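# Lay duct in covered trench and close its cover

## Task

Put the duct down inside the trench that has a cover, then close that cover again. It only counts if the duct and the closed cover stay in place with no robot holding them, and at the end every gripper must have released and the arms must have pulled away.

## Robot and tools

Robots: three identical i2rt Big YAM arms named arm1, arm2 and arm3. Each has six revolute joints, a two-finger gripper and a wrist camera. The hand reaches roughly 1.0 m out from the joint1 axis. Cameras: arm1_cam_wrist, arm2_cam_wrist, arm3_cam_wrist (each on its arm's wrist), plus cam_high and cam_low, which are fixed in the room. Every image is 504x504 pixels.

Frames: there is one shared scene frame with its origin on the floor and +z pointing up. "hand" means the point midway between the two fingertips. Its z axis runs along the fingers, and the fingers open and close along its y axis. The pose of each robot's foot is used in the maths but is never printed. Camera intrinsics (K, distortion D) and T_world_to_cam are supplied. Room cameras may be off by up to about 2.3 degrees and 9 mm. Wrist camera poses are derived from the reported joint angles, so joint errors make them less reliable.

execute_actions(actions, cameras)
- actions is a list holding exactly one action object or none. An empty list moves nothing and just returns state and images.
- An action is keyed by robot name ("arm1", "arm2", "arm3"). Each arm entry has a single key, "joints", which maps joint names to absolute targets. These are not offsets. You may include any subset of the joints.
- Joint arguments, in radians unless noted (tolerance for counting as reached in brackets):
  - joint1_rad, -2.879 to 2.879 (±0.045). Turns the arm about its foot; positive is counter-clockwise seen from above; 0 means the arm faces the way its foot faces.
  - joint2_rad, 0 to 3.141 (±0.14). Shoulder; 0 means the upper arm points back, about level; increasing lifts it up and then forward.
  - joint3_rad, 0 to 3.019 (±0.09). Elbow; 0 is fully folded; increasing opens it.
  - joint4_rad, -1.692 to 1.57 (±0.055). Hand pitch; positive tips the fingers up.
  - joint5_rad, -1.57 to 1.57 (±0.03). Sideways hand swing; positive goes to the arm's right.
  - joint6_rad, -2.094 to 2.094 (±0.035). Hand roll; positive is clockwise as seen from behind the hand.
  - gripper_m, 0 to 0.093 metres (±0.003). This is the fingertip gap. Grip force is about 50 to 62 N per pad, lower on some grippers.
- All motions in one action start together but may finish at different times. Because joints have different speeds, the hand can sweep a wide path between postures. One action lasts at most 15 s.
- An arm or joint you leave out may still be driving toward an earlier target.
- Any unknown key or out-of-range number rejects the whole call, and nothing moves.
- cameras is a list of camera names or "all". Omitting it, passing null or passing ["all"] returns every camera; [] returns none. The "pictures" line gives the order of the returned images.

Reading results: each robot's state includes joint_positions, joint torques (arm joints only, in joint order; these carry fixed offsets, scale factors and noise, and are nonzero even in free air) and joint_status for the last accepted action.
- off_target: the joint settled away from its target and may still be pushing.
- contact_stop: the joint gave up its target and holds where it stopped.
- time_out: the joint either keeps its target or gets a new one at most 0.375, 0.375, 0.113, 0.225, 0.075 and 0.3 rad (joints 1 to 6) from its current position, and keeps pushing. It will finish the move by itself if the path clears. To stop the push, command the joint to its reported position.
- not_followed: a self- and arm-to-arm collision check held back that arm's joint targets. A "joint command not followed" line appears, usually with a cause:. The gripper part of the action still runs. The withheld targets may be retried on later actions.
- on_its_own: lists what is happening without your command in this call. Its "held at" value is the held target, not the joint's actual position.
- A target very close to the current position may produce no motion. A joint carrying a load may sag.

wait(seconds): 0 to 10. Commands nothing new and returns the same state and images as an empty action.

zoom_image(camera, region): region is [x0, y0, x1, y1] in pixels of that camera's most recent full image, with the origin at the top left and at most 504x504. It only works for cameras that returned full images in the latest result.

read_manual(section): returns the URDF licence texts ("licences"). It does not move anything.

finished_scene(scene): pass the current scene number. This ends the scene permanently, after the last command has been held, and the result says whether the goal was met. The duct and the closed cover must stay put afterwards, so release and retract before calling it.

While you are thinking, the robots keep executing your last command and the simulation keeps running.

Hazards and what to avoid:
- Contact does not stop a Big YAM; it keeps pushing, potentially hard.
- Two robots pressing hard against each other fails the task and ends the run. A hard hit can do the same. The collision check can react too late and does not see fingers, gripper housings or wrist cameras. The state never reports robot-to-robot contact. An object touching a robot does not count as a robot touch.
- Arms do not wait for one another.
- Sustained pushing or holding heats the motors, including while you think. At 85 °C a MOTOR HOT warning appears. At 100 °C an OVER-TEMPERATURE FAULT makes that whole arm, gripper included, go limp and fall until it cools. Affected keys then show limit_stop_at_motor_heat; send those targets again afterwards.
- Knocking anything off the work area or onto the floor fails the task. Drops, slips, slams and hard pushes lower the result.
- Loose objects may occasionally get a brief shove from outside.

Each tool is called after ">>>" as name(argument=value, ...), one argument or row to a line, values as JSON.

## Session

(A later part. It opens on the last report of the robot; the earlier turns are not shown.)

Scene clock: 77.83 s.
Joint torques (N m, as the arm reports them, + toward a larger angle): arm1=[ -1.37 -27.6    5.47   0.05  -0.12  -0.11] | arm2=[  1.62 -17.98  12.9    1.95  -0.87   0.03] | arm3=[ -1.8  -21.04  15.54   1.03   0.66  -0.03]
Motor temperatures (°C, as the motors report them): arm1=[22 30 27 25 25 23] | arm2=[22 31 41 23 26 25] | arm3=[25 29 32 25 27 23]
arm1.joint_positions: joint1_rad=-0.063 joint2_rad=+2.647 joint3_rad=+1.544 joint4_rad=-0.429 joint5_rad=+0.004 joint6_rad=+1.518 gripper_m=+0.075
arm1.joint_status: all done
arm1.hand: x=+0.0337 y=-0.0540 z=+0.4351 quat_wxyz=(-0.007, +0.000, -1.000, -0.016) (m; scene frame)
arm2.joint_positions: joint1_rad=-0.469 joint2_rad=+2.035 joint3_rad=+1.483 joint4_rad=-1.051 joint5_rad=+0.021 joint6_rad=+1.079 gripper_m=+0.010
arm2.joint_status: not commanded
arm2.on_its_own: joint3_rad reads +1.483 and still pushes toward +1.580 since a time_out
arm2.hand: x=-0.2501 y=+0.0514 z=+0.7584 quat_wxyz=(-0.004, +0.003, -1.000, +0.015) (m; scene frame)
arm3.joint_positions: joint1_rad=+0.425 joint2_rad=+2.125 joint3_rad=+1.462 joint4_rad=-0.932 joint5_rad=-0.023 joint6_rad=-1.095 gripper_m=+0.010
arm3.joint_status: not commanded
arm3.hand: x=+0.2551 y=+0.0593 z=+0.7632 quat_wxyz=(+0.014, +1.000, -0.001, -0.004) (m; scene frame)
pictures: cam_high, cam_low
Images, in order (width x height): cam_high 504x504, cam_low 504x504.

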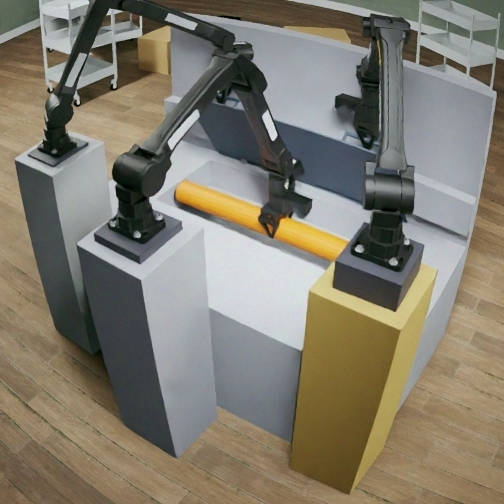

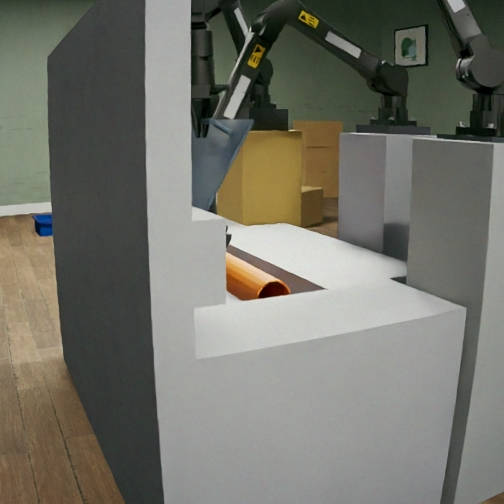

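>>> execute_actions(
  actions=[
    {"arm1":{"joints":{"joint2_rad":2.73,"joint3_rad":1.665}}},
  ],
  cameras=[],
)

>>> execute_actions(
  actions=[
    {"arm1":{"joints":{"joint2_rad":2.815,"joint3_rad":1.72}}},
  ],
  cameras=[],
)

>>> execute_actions(
  actions=[
    {"arm1":{"joints":{"gripper_m":0.093,"joint3_rad":1.68}}},
  ],
  cameras=[],
)

>>> execute_actions(
  actions=[
    {"arm1":{"joints":{"joint2_rad":2.68,"joint3_rad":1.575}}},
  ],
  cameras=[],
)

>>> execute_actions(
  actions=[
    {"arm1":{"joints":{"joint2_rad":2.46,"joint3_rad":1.35,"joint4_rad":-0.4}}},
  ],
  cameras=[],
)

>>> execute_actions(
  actions=[
    {"arm1":{"joints":{"joint1_rad":0,"joint2_rad":2.15,"joint3_rad":0.7,"joint4_rad":-0.14}}},
  ],
  cameras=["cam_high"],
)

>>> execute_actions(
  actions=[
    {"arm2":{"joints":{"joint1_rad":-0.54,"joint2_rad":1.93,"joint3_rad":1.27,"joint4_rad":-0.84,"joint6_rad":1.0}},"arm3":{"joints":{"joint1_rad":0.505,"joint2_rad":2.03,"joint3_rad":1.25,"joint4_rad":-0.71,"joint6_rad":-1.01}}},
  ],
  cameras=[],
)

>>> execute_actions(
  actions=[
    {"arm2":{"joints":{"joint1_rad":-0.641,"joint2_rad":1.99,"joint3_rad":1.02,"joint4_rad":-0.556,"joint6_rad":0.917}},"arm3":{"joints":{"joint1_rad":0.6,"joint2_rad":2.135,"joint3_rad":1.04,"joint4_rad":-0.43,"joint6_rad":-0.917}}},
  ],
  cameras=[],
)

>>> execute_actions(
  actions=[
    {"arm2":{"joints":{"joint1_rad":-0.702,"joint2_rad":2.174,"joint3_rad":0.935,"joint4_rad":-0.3,"joint6_rad":0.845}},"arm3":{"joints":{"joint1_rad":0.665,"joint2_rad":2.335,"joint3_rad":0.995,"joint4_rad":-0.19,"joint6_rad":-0.856}}},
  ],
  cameras=[],
)

>>> execute_actions(
  actions=[
    {"arm2":{"joints":{"joint1_rad":-0.728,"joint2_rad":2.3,"joint3_rad":0.945,"joint4_rad":-0.175,"joint6_rad":0.82}},"arm3":{"joints":{"joint1_rad":0.683,"joint2_rad":2.465,"joint3_rad":1.035,"joint4_rad":-0.105,"joint6_rad":-0.838}}},
  ],
  cameras=["cam_low"],
)

Scene clock: 105.47 s.
Joint torques (N m, as the arm reports them, + toward a larger angle): arm1=[ -1.11 -26.95   4.82   0.08  -0.13  -0.1 ] | arm2=[  1.78 -18.18  12.92   1.88  -0.9    0.04] | arm3=[ -1.76 -21.11  15.57   1.04   0.66  -0.03]
Motor temperatures (°C, as the motors report them): arm1=[22 32 28 25 25 23] | arm2=[22 31 45 23 26 25] | arm3=[25 30 34 25 27 23]
arm1.joint_positions: joint1_rad=-0.063 joint2_rad=+2.775 joint3_rad=+1.645 joint4_rad=-0.429 joint5_rad=+0.004 joint6_rad=+1.518 gripper_m=+0.075
arm1.joint_status: all done
arm1.hand: x=+0.0339 y=-0.0581 z=+0.3830 quat_wxyz=(-0.006, +0.000, -1.000, -0.002) (m; scene frame)
arm2.joint_positions: joint1_rad=-0.469 joint2_rad=+2.035 joint3_rad=+1.483 joint4_rad=-1.051 joint5_rad=+0.021 joint6_rad=+1.079 gripper_m=+0.010
arm2.joint_status: not commanded
arm2.on_its_own: joint3_rad reads +1.483 and still pushes toward +1.580 since a time_out
arm2.hand: x=-0.2501 y=+0.0514 z=+0.7584 quat_wxyz=(-0.004, +0.003, -1.000, +0.015) (m; scene frame)
arm3.joint_positions: joint1_rad=+0.425 joint2_rad=+2.125 joint3_rad=+1.462 joint4_rad=-0.932 joint5_rad=-0.023 joint6_rad=-1.095 gripper_m=+0.010
arm3.joint_status: not commanded
arm3.hand: x=+0.2551 y=+0.0593 z=+0.7632 quat_wxyz=(+0.014, +1.000, -0.001, -0.004) (m; scene frame)
pictures: none
No camera images: the call's "cameras" was empty. Leave "cameras" out to get every camera's image.

Scene clock: 106.13 s.
Joint torques (N m, as the arm reports them, + toward a larger angle): arm1=[ -1.24 -23.89   5.26   0.11   0.04  -0.06] | arm2=[  1.7  -18.24  13.09   1.74  -0.91   0.04] | arm3=[ -1.77 -20.95  15.54   1.03   0.66  -0.03]
Motor temperatures (°C, as the motors report them): arm1=[22 32 28 25 25 23] | arm2=[22 31 45 23 26 25] | arm3=[25 30 34 25 27 23]
arm1.joint_positions: joint1_rad=-0.063 joint2_rad=+2.812 joint3_rad=+1.696 joint4_rad=-0.429 joint5_rad=+0.000 joint6_rad=+1.514 gripper_m=+0.075
arm1.joint_status: all done
arm1.hand: x=+0.0338 y=-0.0478 z=+0.3708 quat_wxyz=(-0.004, +0.002, -1.000, -0.009) (m; scene frame)
arm2.joint_positions: joint1_rad=-0.469 joint2_rad=+2.035 joint3_rad=+1.483 joint4_rad=-1.051 joint5_rad=+0.021 joint6_rad=+1.079 gripper_m=+0.010
arm2.joint_status: not commanded
arm2.on_its_own: joint3_rad reads +1.483 and still pushes toward +1.580 since a time_out
arm2.hand: x=-0.2501 y=+0.0514 z=+0.7584 quat_wxyz=(-0.004, +0.003, -1.000, +0.015) (m; scene frame)
arm3.joint_positions: joint1_rad=+0.425 joint2_rad=+2.125 joint3_rad=+1.462 joint4_rad=-0.932 joint5_rad=-0.023 joint6_rad=-1.095 gripper_m=+0.010
arm3.joint_status: not commanded
arm3.hand: x=+0.2551 y=+0.0593 z=+0.7632 quat_wxyz=(+0.014, +1.000, -0.001, -0.004) (m; scene frame)
pictures: none
No camera images: the call's "cameras" was empty. Leave "cameras" out to get every camera's image.

Scene clock: 106.83 s.
Joint torques (N m, as the arm reports them, + toward a larger angle): arm1=[ -1.11 -23.82   2.93   0.08   0.07  -0.06] | arm2=[  1.73 -17.95  13.02   1.87  -0.9    0.06] | arm3=[ -1.81 -20.97  15.55   1.02   0.66  -0.03]
Motor temperatures (°C, as the motors report them): arm1=[22 32 28 25 25 23] | arm2=[22 31 45 23 26 25] | arm3=[25 30 34 25 27 23]
arm1.joint_positions: joint1_rad=-0.063 joint2_rad=+2.812 joint3_rad=+1.684 joint4_rad=-0.429 joint5_rad=-0.001 joint6_rad=+1.515 gripper_m=+0.093
arm1.joint_status: all done
arm1.hand: x=+0.0334 y=-0.0542 z=+0.3694 quat_wxyz=(-0.004, +0.002, -1.000, -0.004) (m; scene frame)
arm2.joint_positions: joint1_rad=-0.469 joint2_rad=+2.035 joint3_rad=+1.483 joint4_rad=-1.051 joint5_rad=+0.021 joint6_rad=+1.079 gripper_m=+0.010
arm2.joint_status: not commanded
arm2.on_its_own: joint3_rad reads +1.483 and still pushes toward +1.580 since a time_out
arm2.hand: x=-0.2501 y=+0.0514 z=+0.7584 quat_wxyz=(-0.004, +0.003, -1.000, +0.015) (m; scene frame)
arm3.joint_positions: joint1_rad=+0.425 joint2_rad=+2.125 joint3_rad=+1.462 joint4_rad=-0.932 joint5_rad=-0.023 joint6_rad=-1.095 gripper_m=+0.010
arm3.joint_status: not commanded
arm3.hand: x=+0.2551 y=+0.0593 z=+0.7632 quat_wxyz=(+0.014, +1.000, -0.001, -0.004) (m; scene frame)
pictures: none
No camera images: the call's "cameras" was empty. Leave "cameras" out to get every camera's image.

Scene clock: 107.77 s.
Joint torques (N m, as the arm reports them, + toward a larger angle): arm1=[ -1.15 -23.11   3.64   0.13   0.03  -0.07] | arm2=[  2.44 -18.31  12.87   1.88  -0.93   0.02] | arm3=[ -1.79 -21.02  15.55   1.04   0.66  -0.03]
Motor temperatures (°C, as the motors report them): arm1=[22 32 28 25 25 23] | arm2=[22 31 45 23 26 25] | arm3=[25 30 34 25 27 23]
arm1.joint_positions: joint1_rad=-0.062 joint2_rad=+2.672 joint3_rad=+1.574 joint4_rad=-0.429 joint5_rad=+0.000 joint6_rad=+1.515 gripper_m=+0.093
arm1.joint_status: all done
arm1.hand: x=+0.0331 y=-0.0487 z=+0.4266 quat_wxyz=(-0.005, +0.002, -1.000, -0.018) (m; scene frame)
arm2.joint_positions: joint1_rad=-0.469 joint2_rad=+2.035 joint3_rad=+1.483 joint4_rad=-1.051 joint5_rad=+0.021 joint6_rad=+1.079 gripper_m=+0.010
arm2.joint_status: not commanded
arm2.on_its_own: joint3_rad reads +1.483 and still pushes toward +1.580 since a time_out
arm2.hand: x=-0.2501 y=+0.0514 z=+0.7584 quat_wxyz=(-0.004, +0.003, -1.000, +0.015) (m; scene frame)
arm3.joint_positions: joint1_rad=+0.425 joint2_rad=+2.125 joint3_rad=+1.462 joint4_rad=-0.932 joint5_rad=-0.023 joint6_rad=-1.095 gripper_m=+0.010
arm3.joint_status: not commanded
arm3.hand: x=+0.2551 y=+0.0593 z=+0.7632 quat_wxyz=(+0.014, +1.000, -0.001, -0.004) (m; scene frame)
pictures: none
No camera images: the call's "cameras" was empty. Leave "cameras" out to get every camera's image.

Scene clock: 108.87 s.
Joint torques (N m, as the arm reports them, + toward a larger angle): arm1=[ -1.13 -20.43   3.32   0.49   0.03  -0.06] | arm2=[  1.41 -18.73  12.98   1.94  -0.9    0.05] | arm3=[ -1.77 -21.04  15.53   1.01   0.66  -0.02]
Motor temperatures (°C, as the motors report them): arm1=[22 32 27 25 25 23] | arm2=[22 31 45 23 26 25] | arm3=[25 30 34 25 27 23]
arm1.joint_positions: joint1_rad=-0.062 joint2_rad=+2.440 joint3_rad=+1.354 joint4_rad=-0.408 joint5_rad=+0.000 joint6_rad=+1.515 gripper_m=+0.093
arm1.joint_status: all done
arm1.hand: x=+0.0314 y=-0.0707 z=+0.5115 quat_wxyz=(-0.006, +0.002, -0.999, -0.035) (m; scene frame)
arm2.joint_positions: joint1_rad=-0.469 joint2_rad=+2.035 joint3_rad=+1.483 joint4_rad=-1.051 joint5_rad=+0.021 joint6_rad=+1.079 gripper_m=+0.010
arm2.joint_status: not commanded
arm2.on_its_own: joint3_rad reads +1.483 and still pushes toward +1.580 since a time_out
arm2.hand: x=-0.2501 y=+0.0514 z=+0.7584 quat_wxyz=(-0.004, +0.003, -1.000, +0.015) (m; scene frame)
arm3.joint_positions: joint1_rad=+0.425 joint2_rad=+2.125 joint3_rad=+1.462 joint4_rad=-0.932 joint5_rad=-0.023 joint6_rad=-1.095 gripper_m=+0.010
arm3.joint_status: not commanded
arm3.hand: x=+0.2551 y=+0.0593 z=+0.7632 quat_wxyz=(+0.014, +1.000, -0.001, -0.004) (m; scene frame)
pictures: none
No camera images: the call's "cameras" was empty. Leave "cameras" out to get every camera's image.

Scene clock: 110.27 s.
Joint torques (N m, as the arm reports them, + toward a larger angle): arm1=[ -1.79 -14.75   1.02   0.31   0.04  -0.06] | arm2=[  1.66 -18.08  12.97   1.85  -0.9    0.06] | arm3=[ -1.78 -21.09  15.52   1.03   0.65  -0.03]
Motor temperatures (°C, as the motors report them): arm1=[22 32 27 25 25 23] | arm2=[22 31 45 23 26 25] | arm3=[25 30 34 25 27 23]
arm1.joint_positions: joint1_rad=+0.006 joint2_rad=+2.154 joint3_rad=+0.693 joint4_rad=-0.147 joint5_rad=+0.000 joint6_rad=+1.515 gripper_m=+0.093
arm1.joint_status: all done
arm1.hand: x=-0.0031 y=-0.3020 z=+0.5565 quat_wxyz=(-0.003, +0.036, -0.999, +0.022) (m; scene frame)
arm2.joint_positions: joint1_rad=-0.469 joint2_rad=+2.035 joint3_rad=+1.483 joint4_rad=-1.051 joint5_rad=+0.021 joint6_rad=+1.079 gripper_m=+0.010
arm2.joint_status: not commanded
arm2.on_its_own: joint3_rad reads +1.483 and still pushes toward +1.580 since a time_out
arm2.hand: x=-0.2501 y=+0.0514 z=+0.7584 quat_wxyz=(-0.004, +0.003, -1.000, +0.015) (m; scene frame)
arm3.joint_positions: joint1_rad=+0.425 joint2_rad=+2.125 joint3_rad=+1.462 joint4_rad=-0.932 joint5_rad=-0.023 joint6_rad=-1.095 gripper_m=+0.010
arm3.joint_status: not commanded
arm3.hand: x=+0.2551 y=+0.0593 z=+0.7632 quat_wxyz=(+0.014, +1.000, -0.001, -0.004) (m; scene frame)
pictures: cam_high
Images, in order (width x height): cam_high 504x504.

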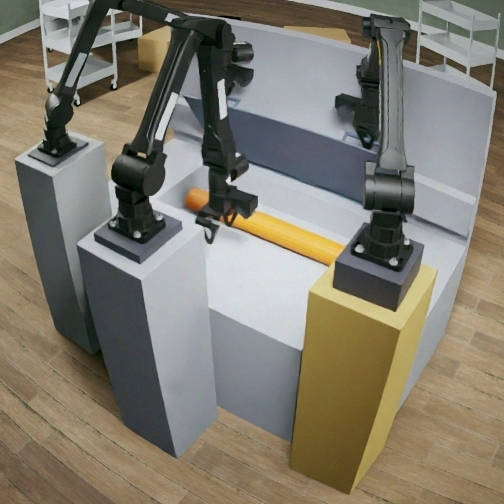

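Scene clock: 111.30 s.
Joint torques (N m, as the arm reports them, + toward a larger angle): arm1=[ -1.92 -14.73   1.1    0.27   0.05  -0.07] | arm2=[  0.35 -16.83   7.81   2.22  -0.21  -0.06] | arm3=[ -1.02 -19.49   9.96   0.7   -0.22   0.06]
Motor temperatures (°C, as the motors report them): arm1=[22 32 27 25 25 23] | arm2=[22 31 45 23 26 25] | arm3=[25 30 34 25 27 23]
arm1.joint_positions: joint1_rad=+0.006 joint2_rad=+2.154 joint3_rad=+0.693 joint4_rad=-0.147 joint5_rad=+0.000 joint6_rad=+1.515 gripper_m=+0.093
arm1.joint_status: not commanded
arm1.hand: x=-0.0031 y=-0.3020 z=+0.5565 quat_wxyz=(-0.003, +0.036, -0.999, +0.022) (m; scene frame)
arm2.joint_positions: joint1_rad=-0.545 joint2_rad=+1.976 joint3_rad=+1.235 joint4_rad=-0.875 joint5_rad=+0.004 joint6_rad=+1.006 gripper_m=+0.010
arm2.joint_status: all done
arm2.hand: x=-0.2501 y=-0.0233 z=+0.7136 quat_wxyz=(+0.009, +0.002, -1.000, +0.015) (m; scene frame)
arm3.joint_positions: joint1_rad=+0.504 joint2_rad=+2.082 joint3_rad=+1.213 joint4_rad=-0.722 joint5_rad=+0.002 joint6_rad=-1.019 gripper_m=+0.010
arm3.joint_status: all done
arm3.hand: x=+0.2545 y=-0.0165 z=+0.7171 quat_wxyz=(+0.005, +1.000, +0.000, +0.007) (m; scene frame)
pictures: none
No camera images: the call's "cameras" was empty. Leave "cameras" out to get every camera's image.

Scene clock: 112.23 s.
Joint torques (N m, as the arm reports them, + toward a larger angle): arm1=[ -2.   -14.57   1.06   0.25   0.04  -0.06] | arm2=[ -0.13 -15.99   4.87   1.15  -0.12   0.1 ] | arm3=[ -1.29 -19.96   5.48   0.22  -0.29   0.  ]
Motor temperatures (°C, as the motors report them): arm1=[22 32 27 25 25 23] | arm2=[22 31 44 23 26 25] | arm3=[25 30 34 25 27 23]
arm1.joint_positions: joint1_rad=+0.006 joint2_rad=+2.154 joint3_rad=+0.693 joint4_rad=-0.147 joint5_rad=+0.000 joint6_rad=+1.515 gripper_m=+0.093
arm1.joint_status: not commanded
arm1.hand: x=-0.0031 y=-0.3020 z=+0.5565 quat_wxyz=(-0.003, +0.036, -0.999, +0.022) (m; scene frame)
arm2.joint_positions: joint1_rad=-0.645 joint2_rad=+2.043 joint3_rad=+1.000 joint4_rad=-0.570 joint5_rad=+0.003 joint6_rad=+0.907 gripper_m=+0.010
arm2.joint_status: all done
arm2.hand: x=-0.2502 y=-0.1049 z=+0.6258 quat_wxyz=(+0.010, +0.001, -1.000, +0.013) (m; scene frame)
arm3.joint_positions: joint1_rad=+0.604 joint2_rad=+2.189 joint3_rad=+1.025 joint4_rad=-0.435 joint5_rad=+0.006 joint6_rad=-0.920 gripper_m=+0.010
arm3.joint_status: all done
arm3.hand: x=+0.2537 y=-0.0974 z=+0.6299 quat_wxyz=(+0.006, +1.000, +0.001, +0.011) (m; scene frame)
pictures: none
No camera images: the call's "cameras" was empty. Leave "cameras" out to get every camera's image.

Scene clock: 113.20 s.
Joint torques (N m, as the arm reports them, + toward a larger angle): arm1=[ -1.84 -14.65   1.05   0.29   0.04  -0.06] | arm2=[  0.85 -16.12   2.38   0.7   -0.15   0.03] | arm3=[ -0.73 -18.59   2.42   0.12  -0.35  -0.01]
Motor temperatures (°C, as the motors report them): arm1=[22 31 27 25 25 23] | arm2=[22 31 44 23 26 25] | arm3=[25 30 34 25 27 23]
arm1.joint_positions: joint1_rad=+0.006 joint2_rad=+2.154 joint3_rad=+0.693 joint4_rad=-0.147 joint5_rad=+0.000 joint6_rad=+1.515 gripper_m=+0.093
arm1.joint_status: not commanded
arm1.hand: x=-0.0031 y=-0.3020 z=+0.5565 quat_wxyz=(-0.003, +0.036, -0.999, +0.022) (m; scene frame)
arm2.joint_positions: joint1_rad=-0.706 joint2_rad=+2.221 joint3_rad=+0.930 joint4_rad=-0.308 joint5_rad=+0.002 joint6_rad=+0.844 gripper_m=+0.010
arm2.joint_status: all done
arm2.hand: x=-0.2512 y=-0.1457 z=+0.5420 quat_wxyz=(+0.006, +0.002, -1.000, +0.006) (m; scene frame)
arm3.joint_positions: joint1_rad=+0.666 joint2_rad=+2.381 joint3_rad=+0.991 joint4_rad=-0.188 joint5_rad=+0.006 joint6_rad=-0.858 gripper_m=+0.010
arm3.joint_status: all done
arm3.hand: x=+0.2531 y=-0.1380 z=+0.5471 quat_wxyz=(-0.002, +1.000, +0.001, +0.006) (m; scene frame)
pictures: none
No camera images: the call's "cameras" was empty. Leave "cameras" out to get every camera's image.

Scene clock: 114.07 s.
Joint torques (N m, as the arm reports them, + toward a larger angle): arm1=[ -1.97 -14.63   1.06   0.21   0.03  -0.06] | arm2=[ -0.55 -15.1    2.17   0.45   0.07  -0.04] | arm3=[ -1.09 -17.79   2.05   0.17  -0.22  -0.01]
Motor temperatures (°C, as the motors report them): arm1=[22 31 27 25 25 23] | arm2=[22 31 43 23 26 25] | arm3=[25 30 33 25 27 23]
arm1.joint_positions: joint1_rad=+0.006 joint2_rad=+2.154 joint3_rad=+0.693 joint4_rad=-0.147 joint5_rad=+0.000 joint6_rad=+1.515 gripper_m=+0.093
arm1.joint_status: not commanded
arm1.hand: x=-0.0031 y=-0.3020 z=+0.5565 quat_wxyz=(-0.003, +0.036, -0.999, +0.022) (m; scene frame)
arm2.joint_positions: joint1_rad=-0.727 joint2_rad=+2.335 joint3_rad=+0.932 joint4_rad=-0.174 joint5_rad=-0.001 joint6_rad=+0.823 gripper_m=+0.010
arm2.joint_status: all done
arm2.hand: x=-0.2512 y=-0.1569 z=+0.4982 quat_wxyz=(+0.001, +0.002, -1.000, -0.003) (m; scene frame)
arm3.joint_positions: joint1_rad=+0.683 joint2_rad=+2.499 joint3_rad=+1.026 joint4_rad=-0.106 joint5_rad=+0.003 joint6_rad=-0.840 gripper_m=+0.010
arm3.joint_status: all done
arm3.hand: x=+0.2532 y=-0.1493 z=+0.5032 quat_wxyz=(-0.001, +1.000, +0.000, +0.004) (m; scene frame)
pictures: cam_low
Images, in order (width x height): cam_low 504x504.

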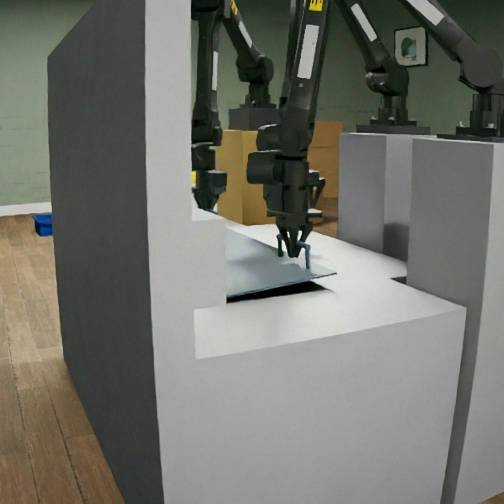

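>>> execute_actions(
  actions=[
    {"arm2":{"joints":{"joint2_rad":2.35,"joint3_rad":0.96,"joint4_rad":-0.14}},"arm3":{"joints":{"joint2_rad":2.515,"joint3_rad":1.06,"joint4_rad":-0.085}}},
  ],
  cameras=[],
)

>>> execute_actions(
  actions=[
    {"arm2":{"joints":{"joint2_rad":2.405}},"arm3":{"joints":{"joint2_rad":2.57}}},
  ],
  cameras=["cam_low"],
)

>>> execute_actions(
  actions=[
    {"arm2":{"joints":{"gripper_m":0.09}},"arm3":{"joints":{"gripper_m":0.09}},"arm1":{"joints":{"joint2_rad":1.4,"joint4_rad":-0.9}}},
  ],
  cameras=[],
)

>>> execute_actions(
  actions=[
    {"arm2":{"joints":{"joint2_rad":1.7,"joint3_rad":0.8,"joint4_rad":-0.7}},"arm3":{"joints":{"joint2_rad":1.9,"joint3_rad":0.78,"joint4_rad":-0.5}}},
  ],
  cameras=["cam_low","cam_high"],
)

Scene clock: 125.57 s.
Joint torques (N m, as the arm reports them, + toward a larger angle): arm1=[ -1.79 -14.65   1.08   0.28   0.03  -0.06] | arm2=[  0.44 -14.03   2.59   0.66  -0.08   0.02] | arm3=[ -1.22 -17.23   2.39   0.36  -0.1   -0.02]
Motor temperatures (°C, as the motors report them): arm1=[22 30 27 25 25 23] | arm2=[22 31 38 23 25 25] | arm3=[25 29 31 25 26 23]
arm1.joint_positions: joint1_rad=+0.006 joint2_rad=+2.154 joint3_rad=+0.693 joint4_rad=-0.147 joint5_rad=+0.000 joint6_rad=+1.515 gripper_m=+0.093
arm1.joint_status: not commanded
arm1.hand: x=-0.0031 y=-0.3020 z=+0.5565 quat_wxyz=(-0.003, +0.036, -0.999, +0.022) (m; scene frame)
arm2.joint_positions: joint1_rad=-0.729 joint2_rad=+2.375 joint3_rad=+0.942 joint4_rad=-0.142 joint5_rad=+0.001 joint6_rad=+0.821 gripper_m=+0.010
arm2.joint_status: all done
arm2.hand: x=-0.2515 y=-0.1593 z=+0.4838 quat_wxyz=(-0.001, +0.002, -1.000, -0.003) (m; scene frame)
arm3.joint_positions: joint1_rad=+0.686 joint2_rad=+2.539 joint3_rad=+1.046 joint4_rad=-0.090 joint5_rad=-0.001 joint6_rad=-0.838 gripper_m=+0.010
arm3.joint_status: all done
arm3.hand: x=+0.2533 y=-0.1515 z=+0.4889 quat_wxyz=(+0.002, +1.000, +0.000, +0.004) (m; scene frame)
pictures: none
No camera images: the call's "cameras" was empty. Leave "cameras" out to get every camera's image.

Scene clock: 126.23 s.
Joint torques (N m, as the arm reports them, + toward a larger angle): arm1=[ -1.66 -14.77   1.05   0.25   0.03  -0.05] | arm2=[ -0.45 -13.64   1.12   0.25  -0.26  -0.01] | arm3=[ -1.38 -15.66   0.53   0.     0.04  -0.04]
Motor temperatures (°C, as the motors report them): arm1=[22 30 27 25 25 23] | arm2=[22 31 37 23 25 25] | arm3=[25 29 31 25 26 23]
arm1.joint_positions: joint1_rad=+0.006 joint2_rad=+2.154 joint3_rad=+0.693 joint4_rad=-0.147 joint5_rad=+0.000 joint6_rad=+1.515 gripper_m=+0.093
arm1.joint_status: not commanded
arm1.hand: x=-0.0031 y=-0.3020 z=+0.5565 quat_wxyz=(-0.003, +0.036, -0.999, +0.022) (m; scene frame)
arm2.joint_positions: joint1_rad=-0.731 joint2_rad=+2.411 joint3_rad=+0.959 joint4_rad=-0.134 joint5_rad=+0.005 joint6_rad=+0.819 gripper_m=+0.010
arm2.joint_status: all done
arm2.hand: x=-0.2524 y=-0.1622 z=+0.4711 quat_wxyz=(+0.002, +0.002, -1.000, +0.003) (m; scene frame)
arm3.joint_positions: joint1_rad=+0.688 joint2_rad=+2.574 joint3_rad=+1.065 joint4_rad=-0.081 joint5_rad=-0.005 joint6_rad=-0.836 gripper_m=+0.010
arm3.joint_status: all done
arm3.hand: x=+0.2541 y=-0.1545 z=+0.4761 quat_wxyz=(+0.006, +1.000, +0.000, +0.005) (m; scene frame)
pictures: cam_low
Images, in order (width x height): cam_low 504x504.

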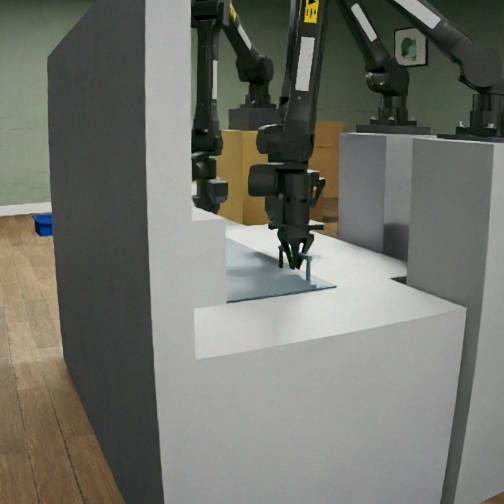

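Scene clock: 127.63 s.
Joint torques (N m, as the arm reports them, + toward a larger angle): arm1=[-1.8  -9.17  6.62 -0.33  0.04 -0.06] | arm2=[  0.21 -13.15   0.89   0.18  -0.11   0.04] | arm3=[ -1.27 -15.7    0.53   0.01  -0.03  -0.04]
Motor temperatures (°C, as the motors report them): arm1=[22 30 27 25 25 23] | arm2=[22 31 37 23 25 25] | arm3=[25 29 31 25 26 23]
arm1.joint_positions: joint1_rad=+0.006 joint2_rad=+1.395 joint3_rad=+0.693 joint4_rad=-0.889 joint5_rad=+0.000 joint6_rad=+1.515 gripper_m=+0.093
arm1.joint_status: all done
arm1.hand: x=-0.0046 y=-0.3110 z=+0.7955 quat_wxyz=(-0.003, +0.036, -0.999, +0.014) (m; scene frame)
arm2.joint_positions: joint1_rad=-0.731 joint2_rad=+2.411 joint3_rad=+0.959 joint4_rad=-0.134 joint5_rad=+0.002 joint6_rad=+0.819 gripper_m=+0.090
arm2.joint_status: all done
arm2.hand: x=-0.2528 y=-0.1618 z=+0.4711 quat_wxyz=(+0.003, +0.002, -1.000, +0.002) (m; scene frame)
arm3.joint_positions: joint1_rad=+0.688 joint2_rad=+2.574 joint3_rad=+1.064 joint4_rad=-0.081 joint5_rad=-0.003 joint6_rad=-0.836 gripper_m=+0.090
arm3.joint_status: all done
arm3.hand: x=+0.2545 y=-0.1544 z=+0.4761 quat_wxyz=(+0.005, +1.000, +0.000, +0.006) (m; scene frame)
pictures: none
No camera images: the call's "cameras" was empty. Leave "cameras" out to get every camera's image.

Scene clock: 129.00 s.
Joint torques (N m, as the arm reports them, + toward a larger angle): arm1=[-1.83 -9.2   6.64 -0.36  0.03 -0.05] | arm2=[-0.2  -9.86  4.66 -0.07  0.01 -0.05] | arm3=[ -0.84 -12.74   5.09  -0.4   -0.23   0.03]
Motor temperatures (°C, as the motors report them): arm1=[22 30 27 25 25 23] | arm2=[22 31 37 23 25 25] | arm3=[25 29 30 25 26 23]
arm1.joint_positions: joint1_rad=+0.006 joint2_rad=+1.395 joint3_rad=+0.693 joint4_rad=-0.889 joint5_rad=+0.000 joint6_rad=+1.515 gripper_m=+0.093
arm1.joint_status: not commanded
arm1.hand: x=-0.0046 y=-0.3110 z=+0.7955 quat_wxyz=(-0.003, +0.036, -0.999, +0.014) (m; scene frame)
arm2.joint_positions: joint1_rad=-0.731 joint2_rad=+1.704 joint3_rad=+0.796 joint4_rad=-0.692 joint5_rad=-0.002 joint6_rad=+0.827 gripper_m=+0.090
arm2.joint_status: all done
arm2.hand: x=-0.2700 y=-0.1804 z=+0.7135 quat_wxyz=(+0.009, -0.002, -1.000, +0.005) (m; scene frame)
arm3.joint_positions: joint1_rad=+0.681 joint2_rad=+1.906 joint3_rad=+0.773 joint4_rad=-0.487 joint5_rad=+0.003 joint6_rad=-0.844 gripper_m=+0.090
arm3.joint_status: all done
arm3.hand: x=+0.2807 y=-0.1799 z=+0.7004 quat_wxyz=(+0.015, +1.000, +0.001, +0.018) (m; scene frame)
pictures: cam_high, cam_low
Images, in order (width x height): cam_high 504x504, cam_low 504x504.

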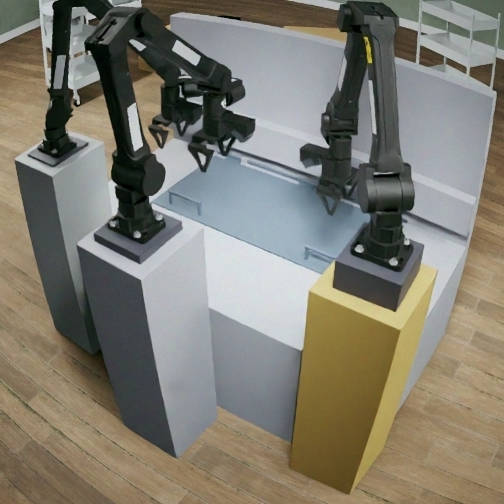

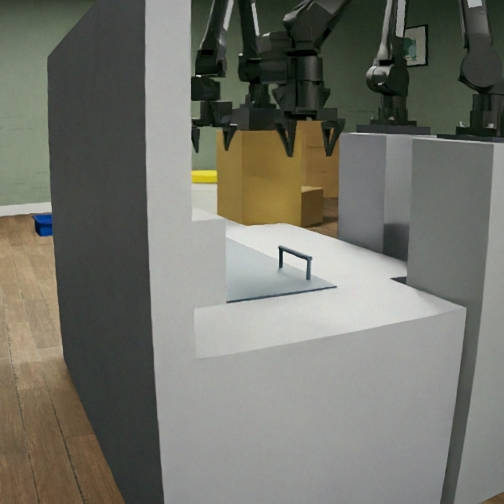

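>>> finished_scene(
  scene=2,
)

The scene is finished: the task was done.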